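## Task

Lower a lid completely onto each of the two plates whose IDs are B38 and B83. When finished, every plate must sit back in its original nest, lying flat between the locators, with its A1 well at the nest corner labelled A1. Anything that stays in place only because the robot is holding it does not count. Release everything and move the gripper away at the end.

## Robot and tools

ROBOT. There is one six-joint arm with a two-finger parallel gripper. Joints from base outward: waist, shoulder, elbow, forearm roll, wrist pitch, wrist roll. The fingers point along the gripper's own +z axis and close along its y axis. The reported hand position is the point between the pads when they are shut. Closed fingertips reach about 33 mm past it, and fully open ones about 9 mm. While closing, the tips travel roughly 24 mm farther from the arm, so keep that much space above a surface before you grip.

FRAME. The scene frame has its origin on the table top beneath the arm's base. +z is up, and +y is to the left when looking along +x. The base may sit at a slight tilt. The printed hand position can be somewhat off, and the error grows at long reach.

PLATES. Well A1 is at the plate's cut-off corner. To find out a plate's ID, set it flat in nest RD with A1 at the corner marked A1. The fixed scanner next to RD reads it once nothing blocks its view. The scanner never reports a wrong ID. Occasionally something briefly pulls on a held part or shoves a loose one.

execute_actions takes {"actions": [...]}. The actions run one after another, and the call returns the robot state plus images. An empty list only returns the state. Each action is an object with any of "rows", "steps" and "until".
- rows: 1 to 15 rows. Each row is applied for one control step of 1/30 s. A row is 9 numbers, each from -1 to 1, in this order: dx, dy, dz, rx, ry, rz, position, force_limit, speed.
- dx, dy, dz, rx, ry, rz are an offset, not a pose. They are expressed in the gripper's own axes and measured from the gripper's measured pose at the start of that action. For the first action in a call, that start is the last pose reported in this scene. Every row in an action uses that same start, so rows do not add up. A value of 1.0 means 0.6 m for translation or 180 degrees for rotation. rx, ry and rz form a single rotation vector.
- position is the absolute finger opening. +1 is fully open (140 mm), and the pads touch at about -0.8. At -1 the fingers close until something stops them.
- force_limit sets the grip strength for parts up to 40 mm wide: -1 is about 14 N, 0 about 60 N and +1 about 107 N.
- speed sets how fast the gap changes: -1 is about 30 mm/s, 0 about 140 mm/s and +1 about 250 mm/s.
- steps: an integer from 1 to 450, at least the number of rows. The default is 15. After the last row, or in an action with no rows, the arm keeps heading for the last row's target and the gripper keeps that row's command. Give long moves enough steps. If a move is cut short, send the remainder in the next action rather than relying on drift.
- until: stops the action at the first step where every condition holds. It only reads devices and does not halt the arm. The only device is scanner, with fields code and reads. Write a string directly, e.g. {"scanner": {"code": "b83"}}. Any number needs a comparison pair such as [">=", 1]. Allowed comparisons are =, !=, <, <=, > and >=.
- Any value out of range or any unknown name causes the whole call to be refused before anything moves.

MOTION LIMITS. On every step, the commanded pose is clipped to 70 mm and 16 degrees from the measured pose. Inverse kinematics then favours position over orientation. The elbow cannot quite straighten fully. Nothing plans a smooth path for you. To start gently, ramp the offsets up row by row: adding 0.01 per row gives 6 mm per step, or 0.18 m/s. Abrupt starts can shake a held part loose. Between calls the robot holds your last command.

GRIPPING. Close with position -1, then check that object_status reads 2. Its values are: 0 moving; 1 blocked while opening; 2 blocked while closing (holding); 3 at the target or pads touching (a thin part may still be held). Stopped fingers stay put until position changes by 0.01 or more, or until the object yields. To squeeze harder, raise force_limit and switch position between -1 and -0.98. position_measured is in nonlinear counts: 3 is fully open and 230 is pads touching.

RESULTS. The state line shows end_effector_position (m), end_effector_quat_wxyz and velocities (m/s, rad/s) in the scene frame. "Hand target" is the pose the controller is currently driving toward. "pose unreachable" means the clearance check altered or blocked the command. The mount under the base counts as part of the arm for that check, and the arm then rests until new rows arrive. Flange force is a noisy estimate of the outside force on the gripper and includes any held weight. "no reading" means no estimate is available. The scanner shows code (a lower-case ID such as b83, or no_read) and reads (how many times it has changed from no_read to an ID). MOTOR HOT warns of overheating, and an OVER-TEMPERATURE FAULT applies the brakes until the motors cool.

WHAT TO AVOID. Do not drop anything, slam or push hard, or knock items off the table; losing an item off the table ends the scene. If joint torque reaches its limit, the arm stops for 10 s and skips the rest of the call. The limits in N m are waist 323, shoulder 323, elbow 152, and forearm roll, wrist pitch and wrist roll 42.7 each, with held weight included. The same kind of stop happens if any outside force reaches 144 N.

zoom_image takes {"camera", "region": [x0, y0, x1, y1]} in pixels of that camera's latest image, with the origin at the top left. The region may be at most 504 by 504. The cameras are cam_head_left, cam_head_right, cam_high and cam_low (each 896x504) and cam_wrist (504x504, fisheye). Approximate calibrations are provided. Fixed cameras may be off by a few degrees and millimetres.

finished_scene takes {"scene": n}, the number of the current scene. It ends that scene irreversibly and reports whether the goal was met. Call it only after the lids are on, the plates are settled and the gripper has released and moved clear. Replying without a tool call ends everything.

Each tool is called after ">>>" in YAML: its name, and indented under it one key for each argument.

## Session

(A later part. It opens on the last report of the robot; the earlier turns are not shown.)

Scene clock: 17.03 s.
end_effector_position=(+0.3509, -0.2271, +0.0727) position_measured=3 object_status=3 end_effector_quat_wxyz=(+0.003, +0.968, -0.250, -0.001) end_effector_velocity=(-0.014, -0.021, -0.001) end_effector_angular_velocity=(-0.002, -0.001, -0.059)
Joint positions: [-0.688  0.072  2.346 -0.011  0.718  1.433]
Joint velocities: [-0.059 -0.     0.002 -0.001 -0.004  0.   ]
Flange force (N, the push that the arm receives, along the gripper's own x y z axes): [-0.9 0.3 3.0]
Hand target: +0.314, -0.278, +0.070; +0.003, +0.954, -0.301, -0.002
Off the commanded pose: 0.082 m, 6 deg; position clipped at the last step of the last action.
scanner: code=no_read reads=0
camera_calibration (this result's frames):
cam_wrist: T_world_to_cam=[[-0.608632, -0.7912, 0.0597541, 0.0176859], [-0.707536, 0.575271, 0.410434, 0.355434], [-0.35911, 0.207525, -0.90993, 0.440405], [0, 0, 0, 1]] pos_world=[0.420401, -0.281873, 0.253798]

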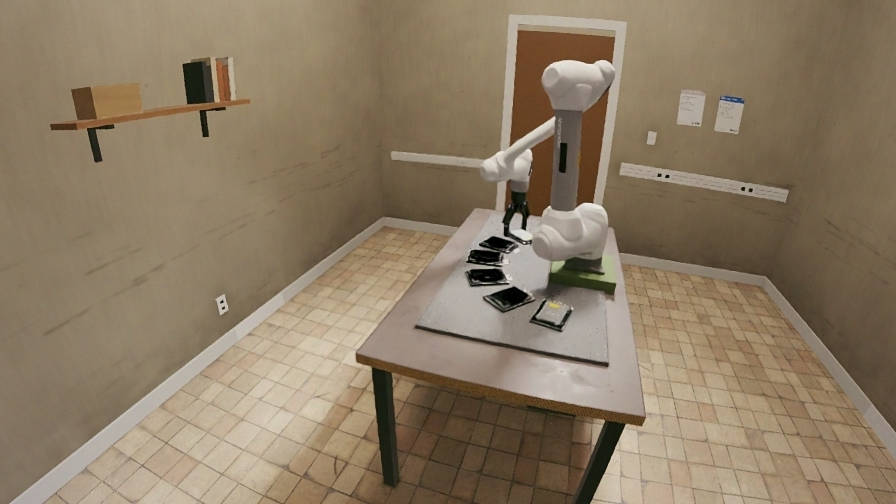

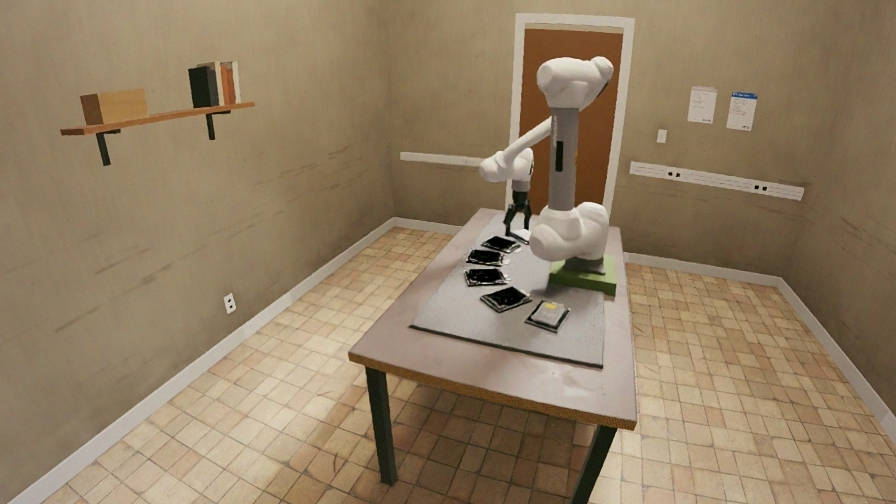

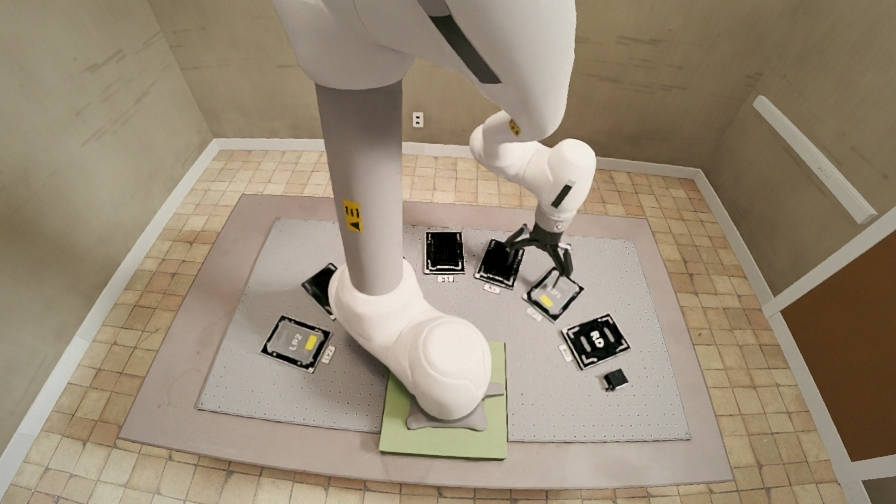

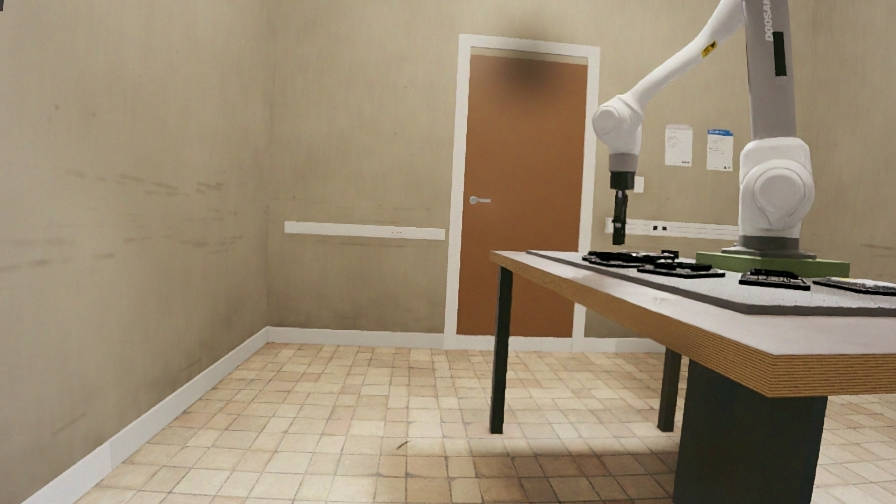

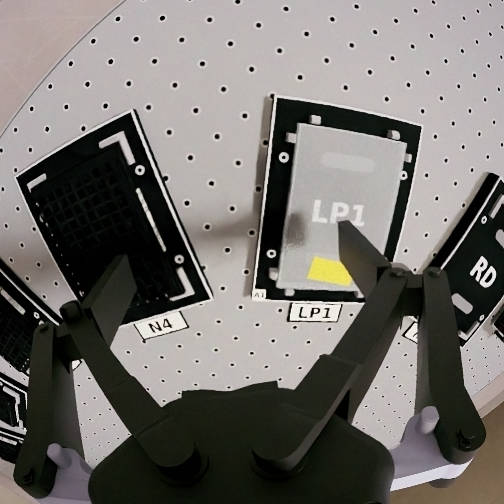

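>>> execute_actions:
  actions: []

Scene clock: 17.83 s.
end_effector_position=(+0.3144, -0.2775, +0.0695) position_measured=3 object_status=3 end_effector_quat_wxyz=(+0.003, +0.954, -0.301, -0.002) end_effector_velocity=(+0.000, +0.000, +0.000) end_effector_angular_velocity=(-0.000, -0.001, +0.001)
Joint positions: [-0.836  0.079  2.346 -0.012  0.71   1.392]
Joint velocities: [ 0.    -0.001  0.     0.001  0.    -0.001]
Flange force (N, the push that the arm receives, along the gripper's own x y z axes): [-1.3 4.6 4.6]
Hand target: +0.314, -0.278, +0.070; +0.003, +0.954, -0.301, -0.002
Off the commanded pose: 0.021 m, 0 deg; position clipped at the last step of the last action.
scanner: code=no_read reads=0
camera_calibration (this result's frames):
cam_wrist: T_world_to_cam=[[-0.689992, -0.721261, 0.0607777, 0.000699627], [-0.64154, 0.648282, 0.41007, 0.359445], [-0.335168, 0.243954, -0.910027, 0.437432], [0, 0, 0, 1]] pos_world=[0.377694, -0.33923, 0.250635]

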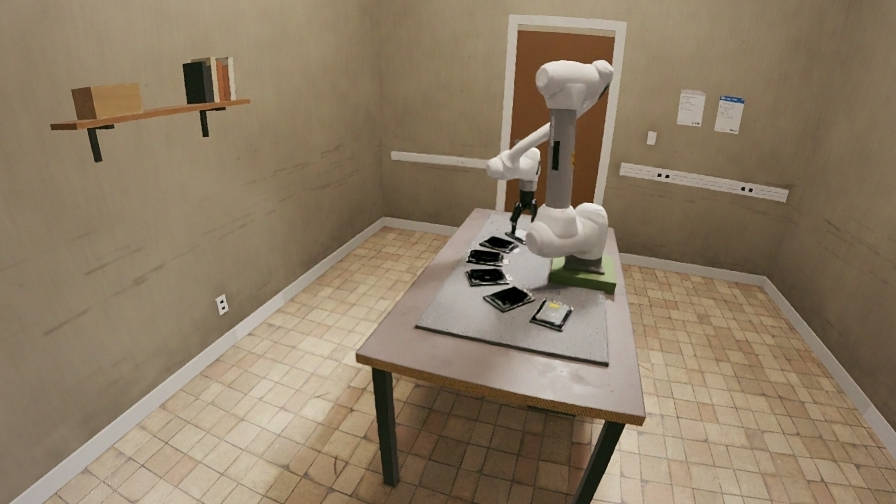

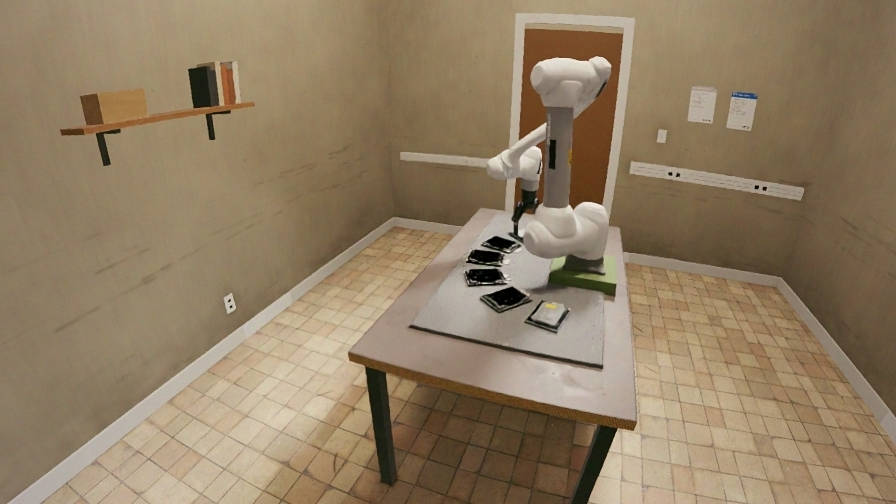

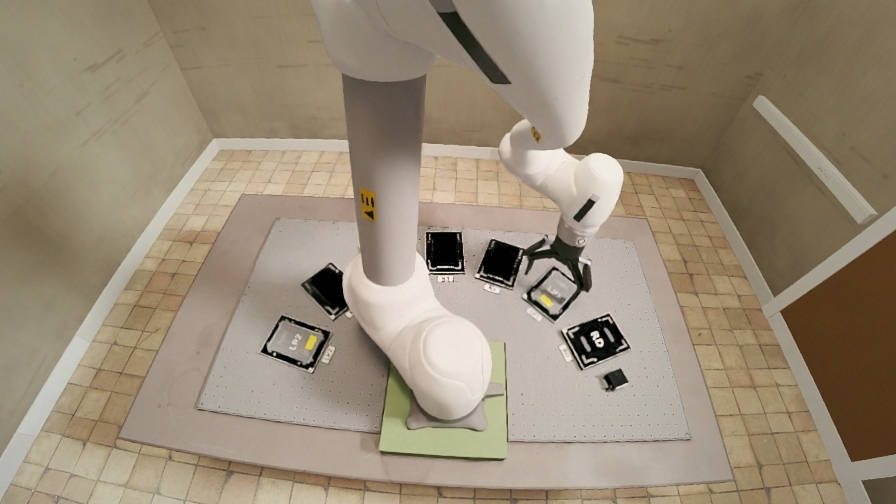

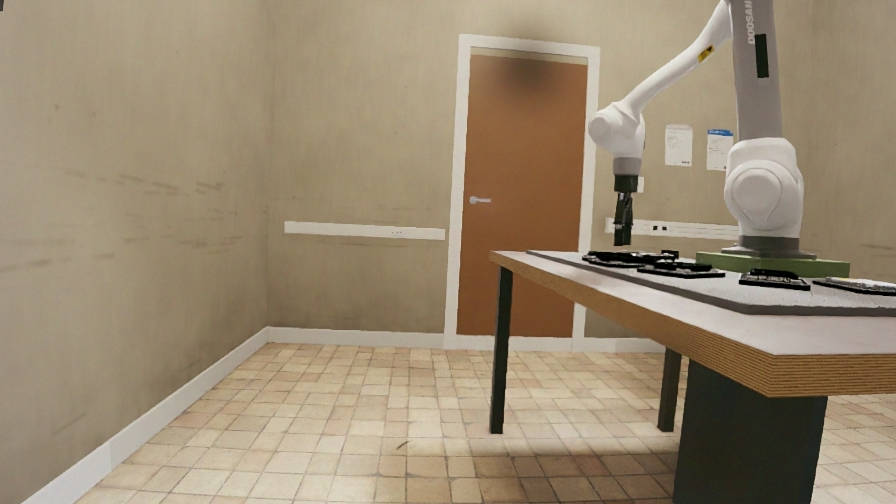

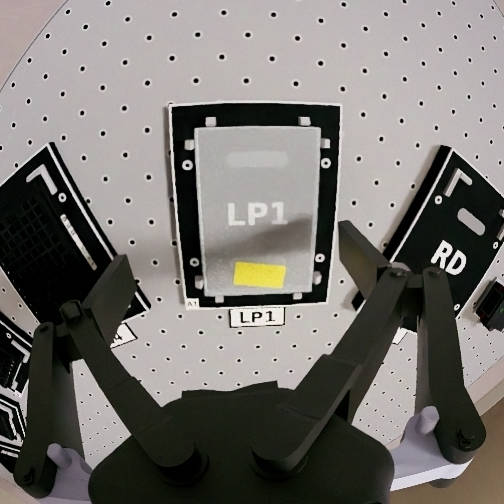

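>>> zoom_image:
  camera: "cam_wrist"
  region: [52, 205, 102, 275]

>>> zoom_image:
  camera: "cam_wrist"
  region: [160, 95, 350, 315]

Region (52, 205, 102, 275) of cam_wrist's 504x504 image, scaled by 7.200, with more detail than that image has; it fills the left 360 columns of this view, and the rest is white.

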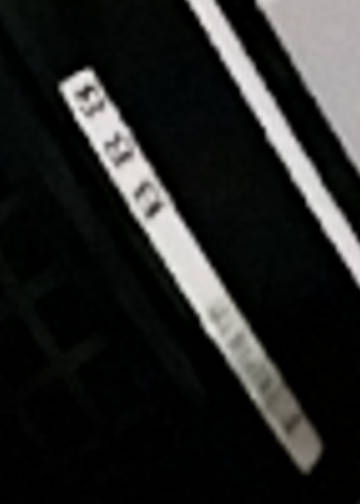

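Region (160, 95, 350, 315) of cam_wrist's 504x504 image, scaled by 2.291, with more detail than that image has; it fills the left 435 columns of this view, and the rest is white.

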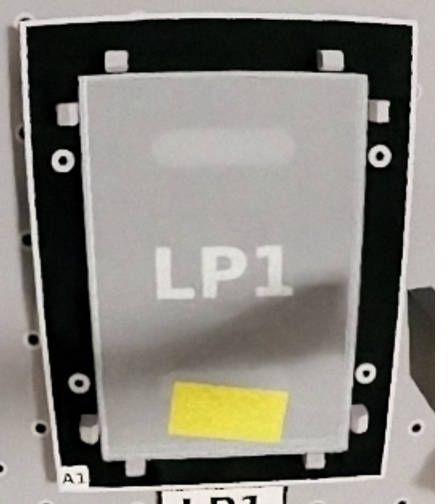

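>>> zoom_image:
  camera: "cam_wrist"
  region: [56, 210, 80, 240]

Region (56, 210, 80, 240) of cam_wrist's 504x504 image, scaled by 16.800, with more detail than that image has; it fills the left 403 columns of this view, and the rest is white.

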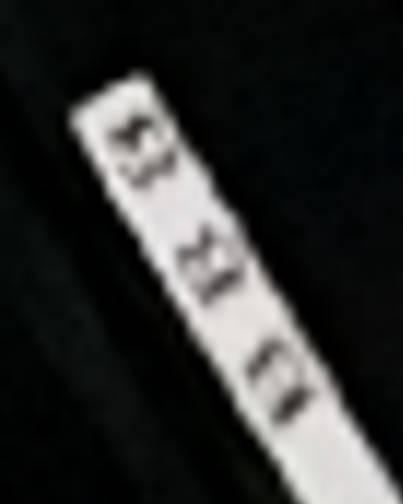

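>>> execute_actions:
  actions:
    - {"rows": [[0.0199, 0.032, 0.0168, 0.0019, 0.0001, 0.0483, 1, 0, 0]], "steps": 1}

Scene clock: 18.63 s.
end_effector_position=(+0.3142, -0.2777, +0.0694) position_measured=3 object_status=3 end_effector_quat_wxyz=(+0.003, +0.953, -0.302, -0.002) end_effector_velocity=(-0.013, -0.020, -0.015) end_effector_angular_velocity=(+0.009, +0.008, -0.121)
Joint positions: [-0.837  0.079  2.346 -0.012  0.71   1.392]
Joint velocities: [-0.058  0.038 -0.001  0.001 -0.024  0.063]
Flange force (N, the push that the arm receives, along the gripper's own x y z axes): [-4.1 -0.7 3.9]
Hand target: +0.312, -0.299, +0.060; -0.002, +0.929, -0.371, +0.001
Off the commanded pose: 0.025 m, 9 deg.
scanner: code=no_read reads=0
camera_calibration (this result's frames):
cam_wrist: T_world_to_cam=[[-0.690538, -0.720739, 0.0607741, 0.000804094], [-0.641001, 0.648731, 0.410202, 0.359484], [-0.335074, 0.244304, -0.909968, 0.437363], [0, 0, 0, 1]] pos_world=[0.377534, -0.339478, 0.250476]

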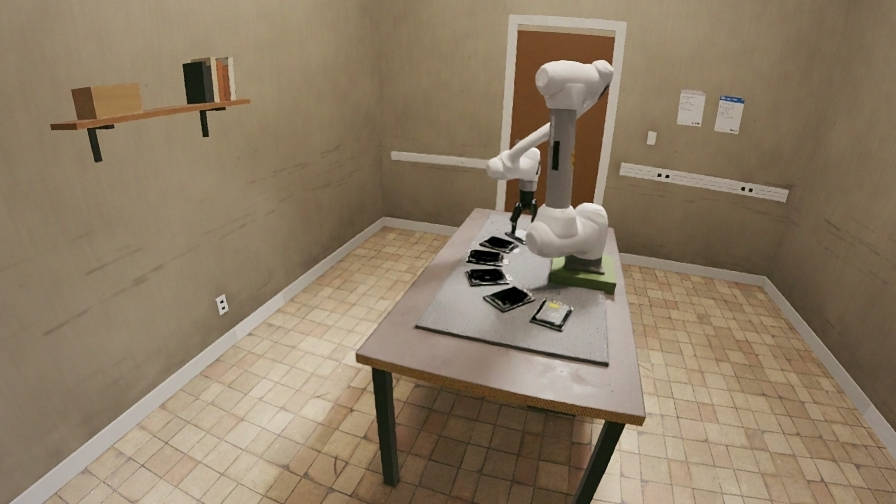

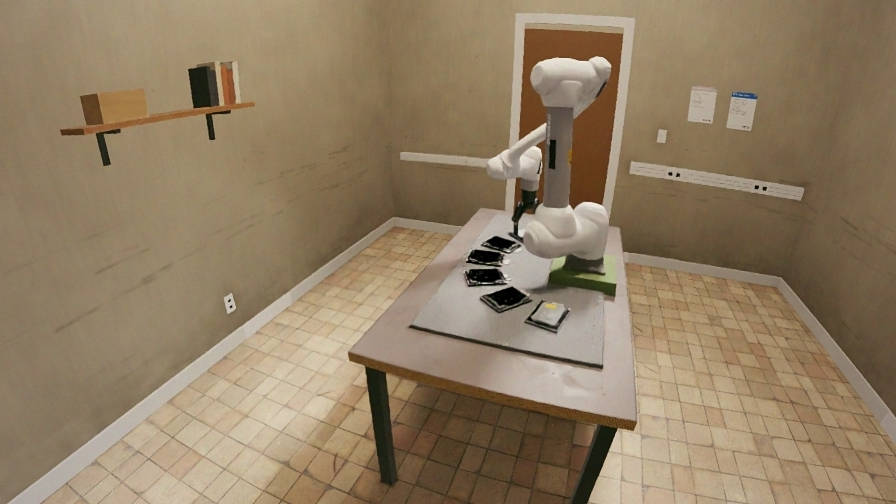

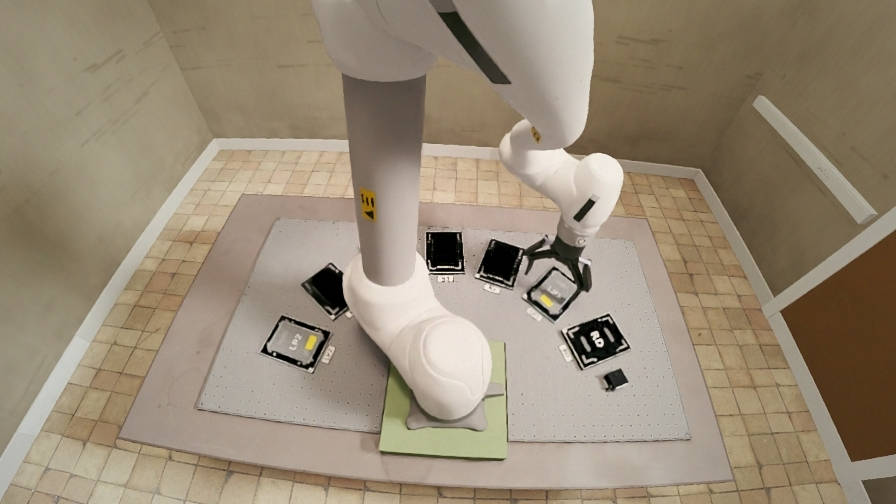

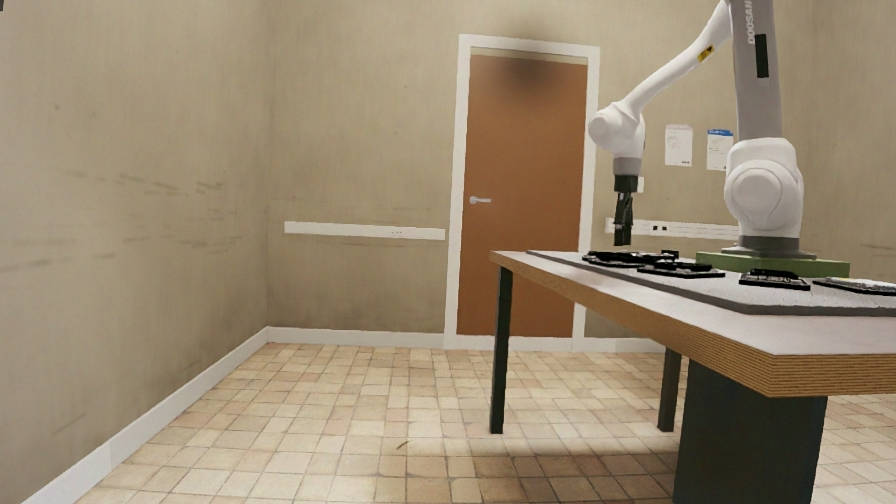

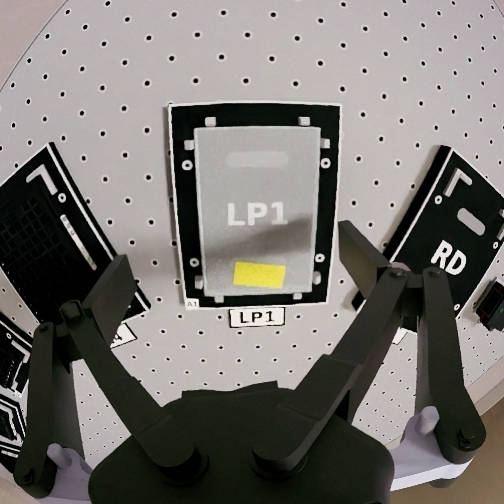

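>>> execute_actions:
  actions: []

>>> zoom_image:
  camera: "cam_wrist"
  region: [120, 100, 340, 230]

>>> zoom_image:
  camera: "cam_wrist"
  region: [140, 230, 360, 350]

Scene clock: 19.10 s.
end_effector_position=(+0.3122, -0.2994, +0.0603) position_measured=3 object_status=3 end_effector_quat_wxyz=(-0.002, +0.929, -0.371, +0.001) end_effector_velocity=(-0.001, -0.000, -0.000) end_effector_angular_velocity=(-0.000, +0.001, +0.000)
Joint positions: [-0.884  0.114  2.331  0.005  0.69   1.479]
Joint velocities: [-0.001  0.     0.    -0.001 -0.    -0.001]
Flange force (N, the push that the arm receives, along the gripper's own x y z axes): [-2.6 2.1 4.8]
Hand target: +0.312, -0.299, +0.060; -0.002, +0.929, -0.371, +0.001
Off the commanded pose: 0.001 m, 0 deg.
scanner: code=no_read reads=0
camera_calibration (this result's frames):
cam_wrist: T_world_to_cam=[[-0.788983, -0.612366, 0.0501355, 0.0481226], [-0.542669, 0.732794, 0.410516, 0.370495], [-0.288125, 0.296683, -0.910474, 0.43476], [0, 0, 0, 1]] pos_world=[0.364289, -0.371014, 0.241331]

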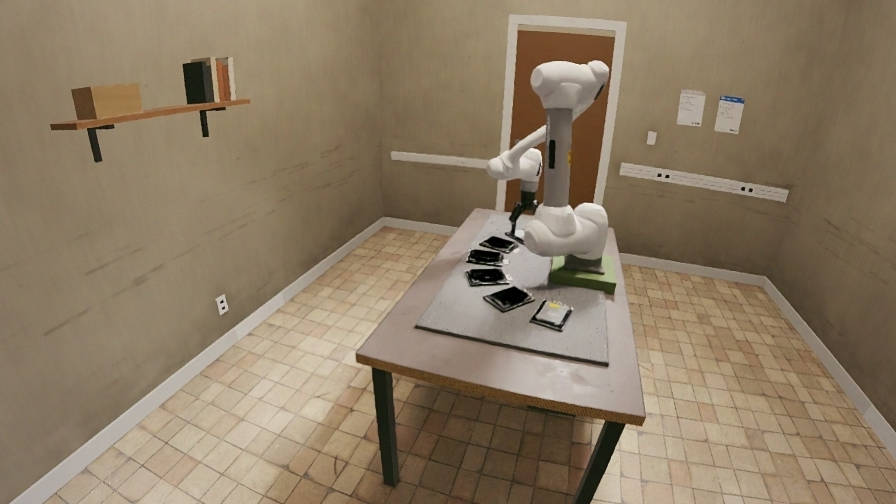

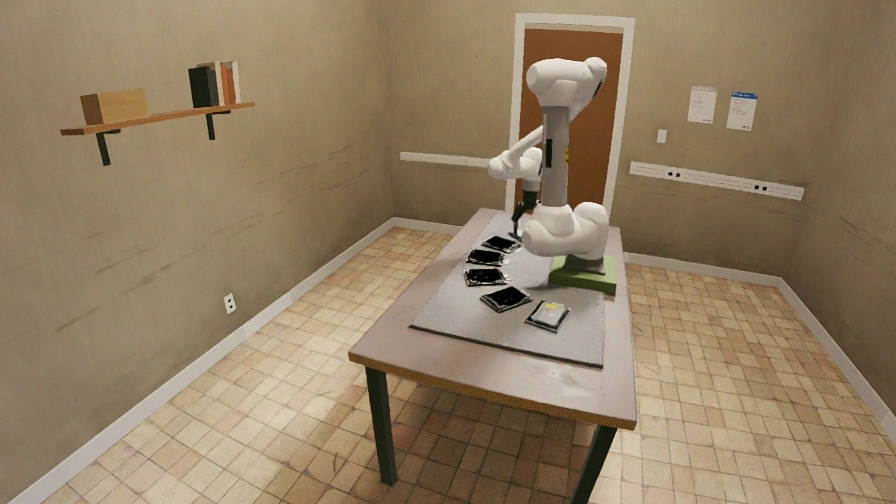

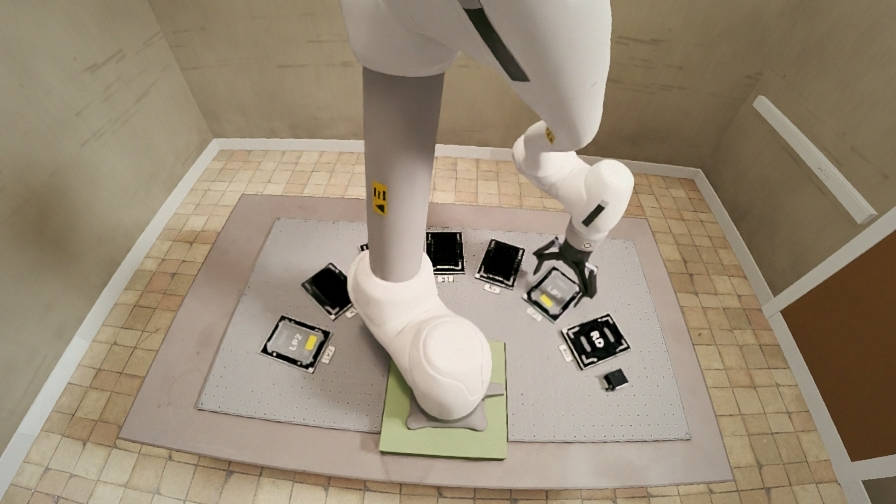

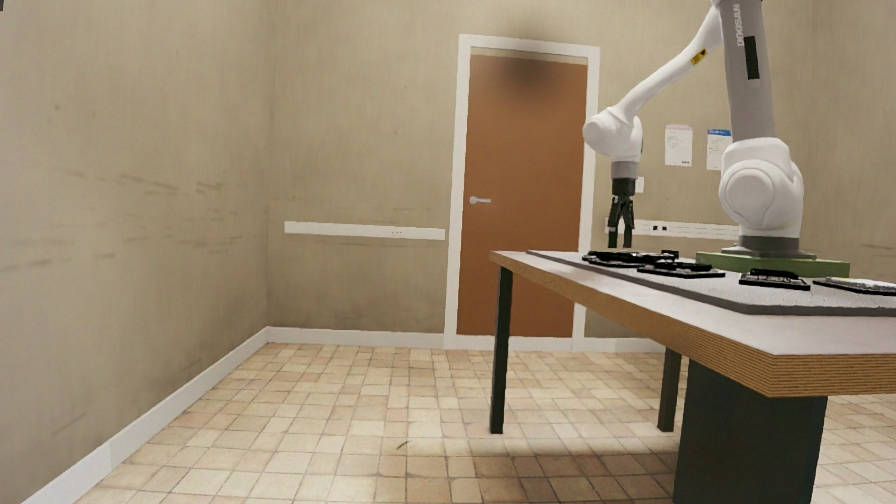

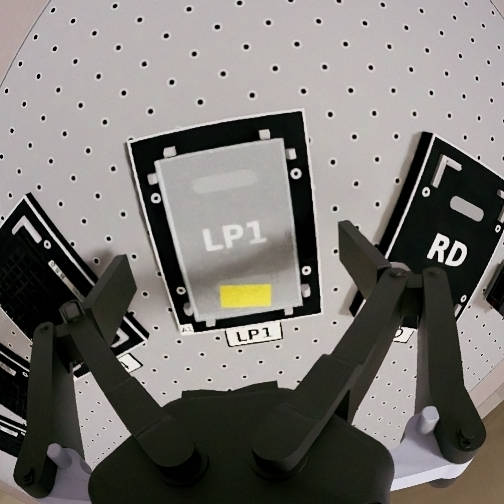

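Region (120, 100, 340, 230) of cam_wrist's 504x504 image, scaled by 2.291, with more detail than that image has; it fills the top 298 rows of this view, and the rest is white.

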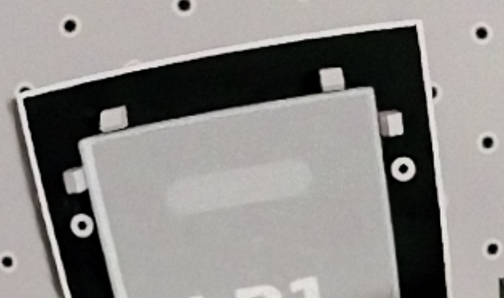

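Region (140, 230, 360, 350) of cam_wrist's 504x504 image, scaled by 2.291, with more detail than that image has; it fills the top 275 rows of this view, and the rest is white.

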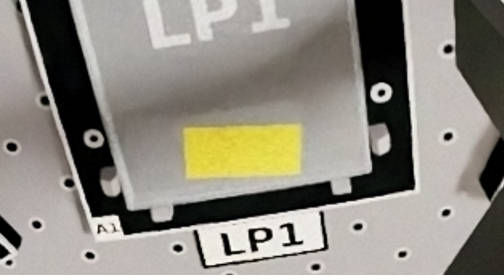

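>>> execute_actions:
  actions:
    - {"rows": [[0.0003, -0.0031, 0.013, -0.0015, -0.0002, 0.0015, 0.42, 0, 0.2]], "steps": 1}

Scene clock: 19.77 s.
end_effector_position=(+0.3124, -0.2995, +0.0601) position_measured=3 object_status=0 end_effector_quat_wxyz=(-0.002, +0.929, -0.371, +0.001) end_effector_velocity=(+0.021, -0.006, -0.023) end_effector_angular_velocity=(-0.020, -0.017, -0.052)
Joint positions: [-0.884  0.114  2.331  0.005  0.69   1.48 ]
Joint velocities: [ 0.028  0.054 -0.    -0.001 -0.08   0.08 ]
Flange force (N, the push that the arm receives, along the gripper's own x y z axes): [-1.8 3.4 2.8]
Hand target: +0.314, -0.298, +0.053; +0.000, +0.928, -0.373, -0.000
Off the commanded pose: 0.008 m, 0 deg.
scanner: code=no_read reads=0
camera_calibration (this result's frames):
cam_wrist: T_world_to_cam=[[-0.789365, -0.611875, 0.0501178, 0.0484611], [-0.542275, 0.733185, 0.410338, 0.370741], [-0.287821, 0.296728, -0.910555, 0.434562], [0, 0, 0, 1]] pos_world=[0.364373, -0.371117, 0.241135]

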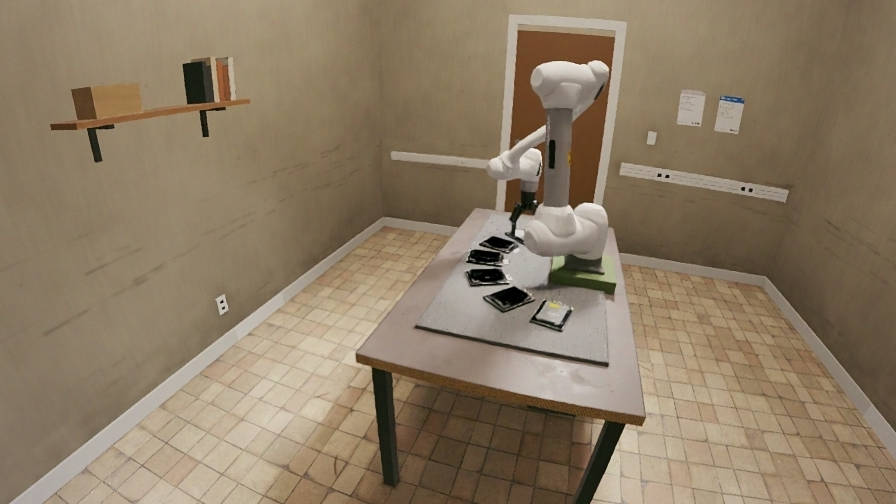

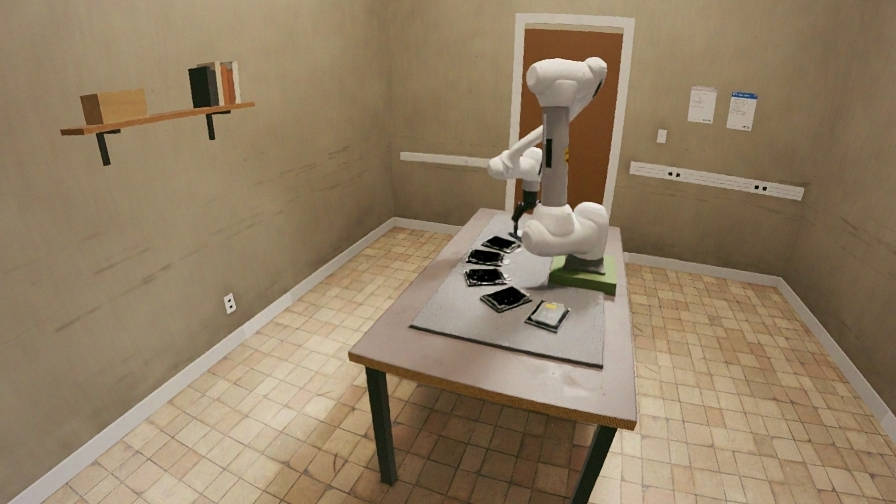

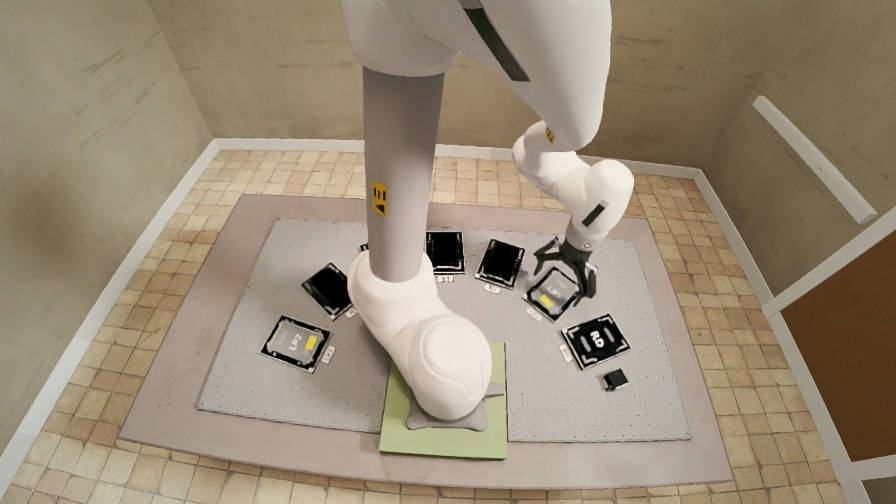

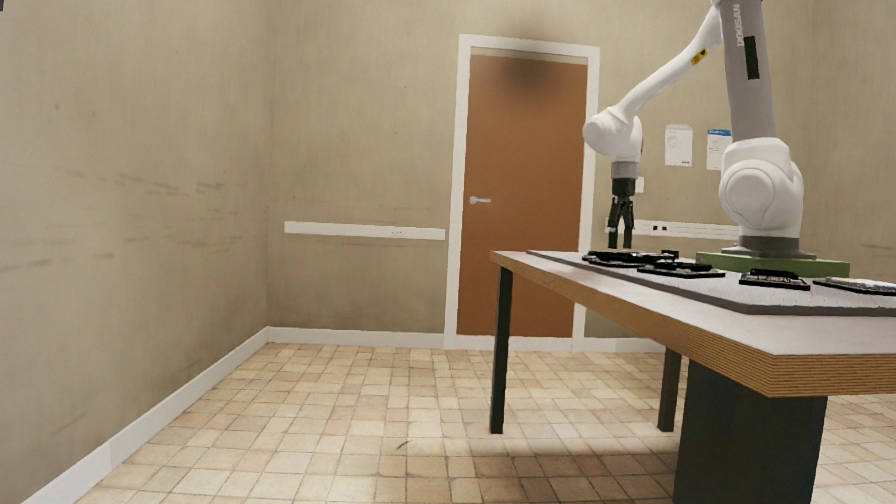

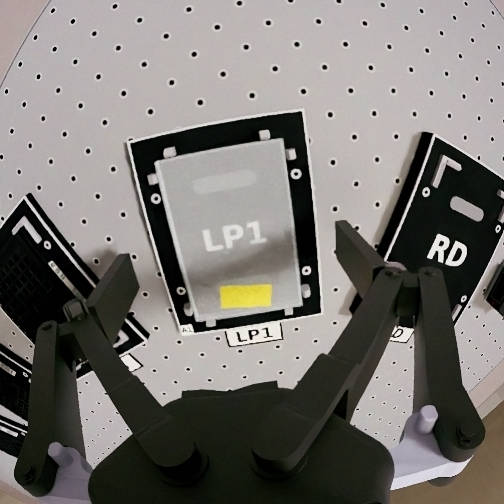

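>>> execute_actions:
  actions: []

Scene clock: 20.00 s.
end_effector_position=(+0.3136, -0.2982, +0.0529) position_measured=62 object_status=0 end_effector_quat_wxyz=(+0.000, +0.928, -0.373, -0.000) end_effector_velocity=(-0.000, +0.001, -0.003) end_effector_angular_velocity=(-0.000, +0.002, -0.003)
Joint positions: [-0.876  0.127  2.336 -0.001  0.672  1.496]
Joint velocities: [ 0.003  0.004  0.003 -0.002 -0.007  0.007]
Flange force (N, the push that the arm receives, along the gripper's own x y z axes): [-3.0 4.1 4.5]
Hand target: +0.314, -0.298, +0.053; +0.000, +0.928, -0.373, -0.000
Off the commanded pose: 0.000 m, 0 deg.
scanner: code=no_read reads=0
camera_calibration (this result's frames):
cam_wrist: T_world_to_cam=[[-0.791577, -0.608655, 0.054265, 0.0520239], [-0.538043, 0.736324, 0.410289, 0.373024], [-0.289681, 0.295578, -0.91034, 0.428235], [0, 0, 0, 1]] pos_world=[0.365936, -0.369579, 0.233968]

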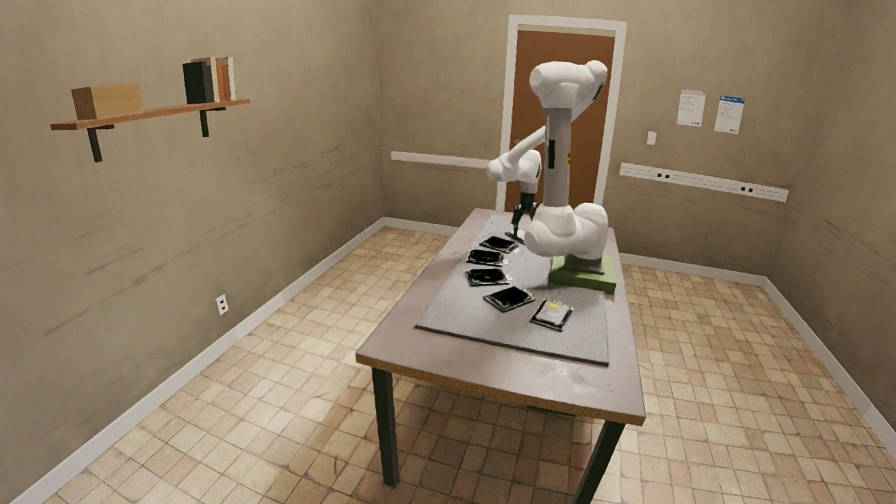

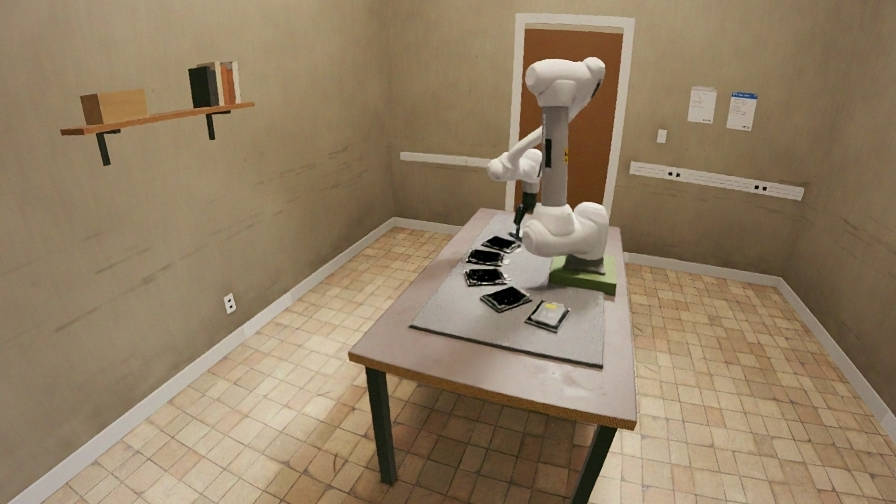

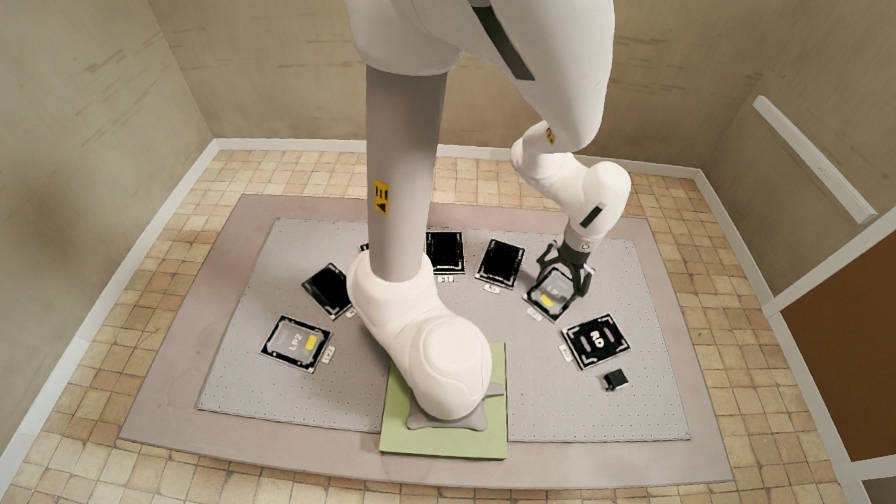

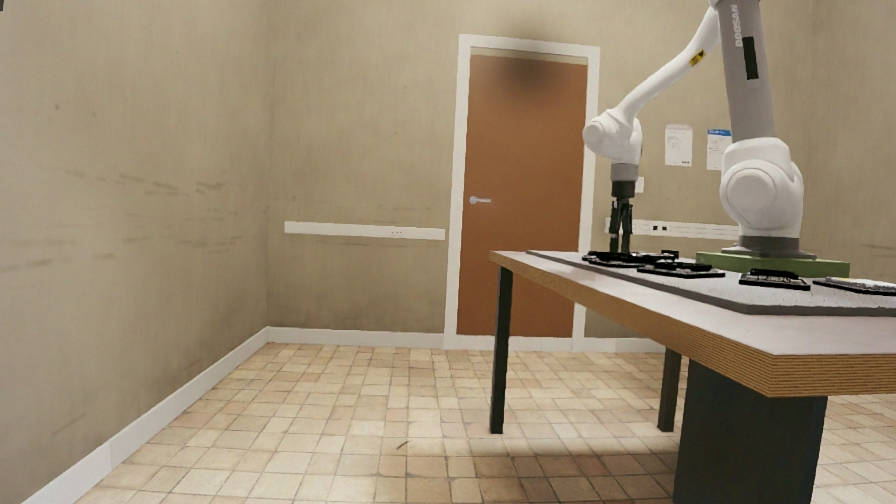

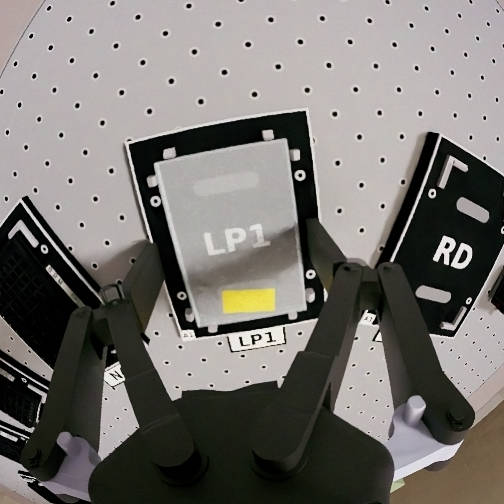

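>>> execute_actions:
  actions:
    - {"rows": [[0, 0, 0, 0, 0, 0, -1, 0, -0.4]], "steps": 1}

Scene clock: 20.10 s.
end_effector_position=(+0.3136, -0.2981, +0.0527) position_measured=76 object_status=0 end_effector_quat_wxyz=(+0.000, +0.928, -0.373, -0.000) end_effector_velocity=(+0.001, +0.000, -0.000) end_effector_angular_velocity=(+0.001, -0.000, +0.001)
Joint positions: [-0.876  0.127  2.336 -0.002  0.672  1.497]
Joint velocities: [ 0.001  0.001 -0.     0.001 -0.    -0.001]
Flange force (N, the push that the arm receives, along the gripper's own x y z axes): [-0.8 2.4 5.7]
Hand target: +0.314, -0.298, +0.053; +0.000, +0.928, -0.373, -0.000
Off the commanded pose: 0.000 m, 0 deg.
scanner: code=no_read reads=0
camera_calibration (this result's frames):
cam_wrist: T_world_to_cam=[[-0.791578, -0.608646, 0.0543609, 0.052068], [-0.537989, 0.736334, 0.410342, 0.373003], [-0.28978, 0.295572, -0.91031, 0.428101], [0, 0, 0, 1]] pos_world=[0.365942, -0.369498, 0.233815]

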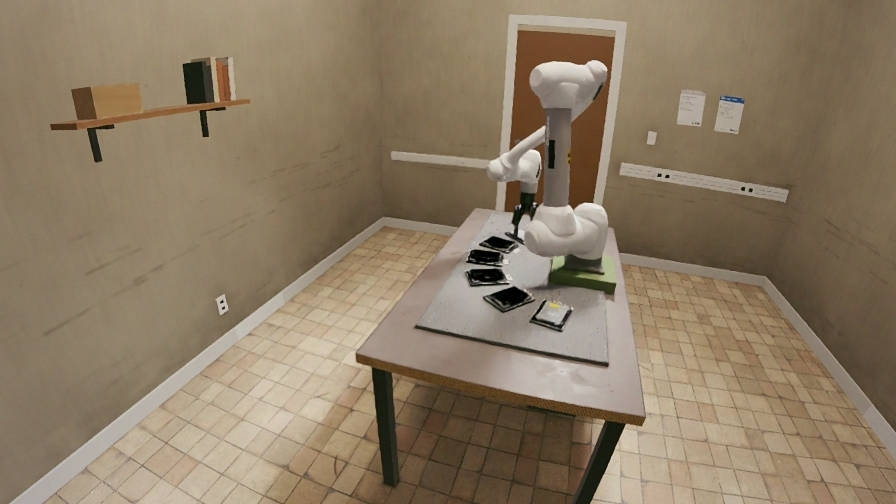

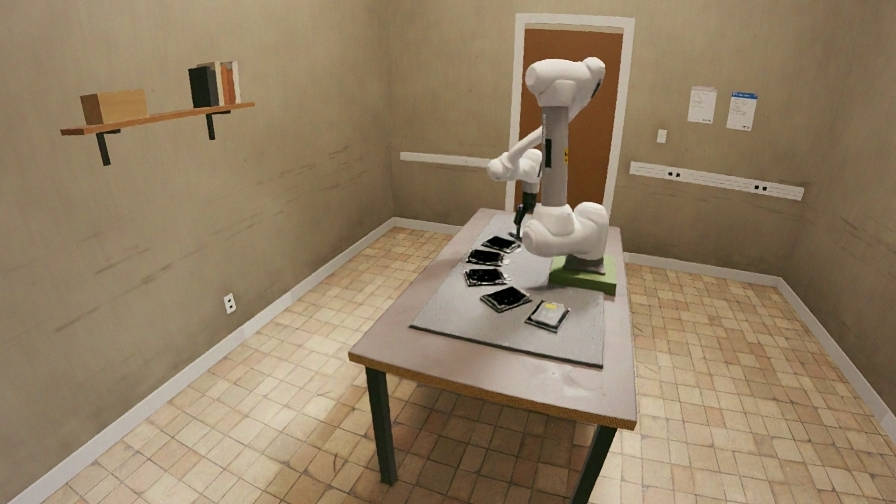

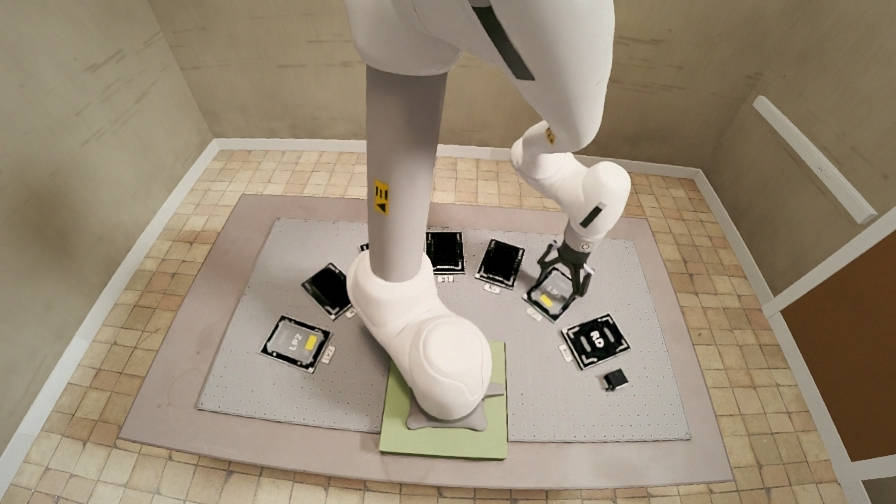

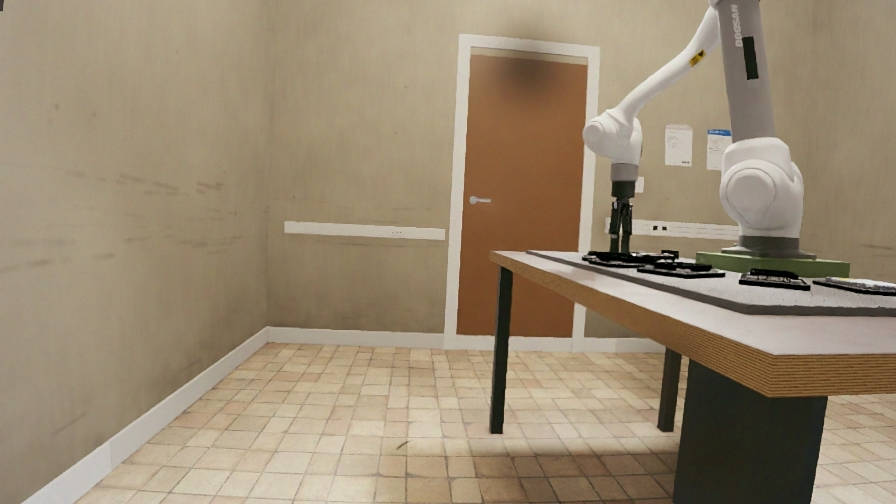

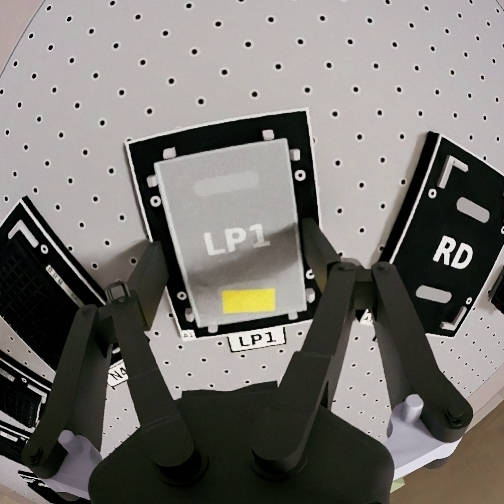

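>>> zoom_image:
  camera: "cam_wrist"
  region: [40, 258, 90, 312]

Region (40, 258, 90, 312) of cam_wrist's 504x504 image, scaled by 9.333, with more detail than that image has; it fills the left 467 columns of this view, and the rest is white.

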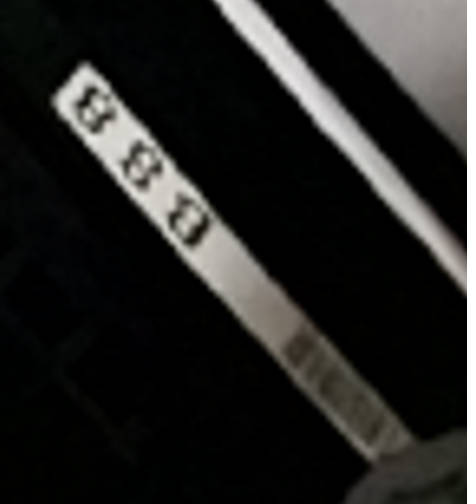

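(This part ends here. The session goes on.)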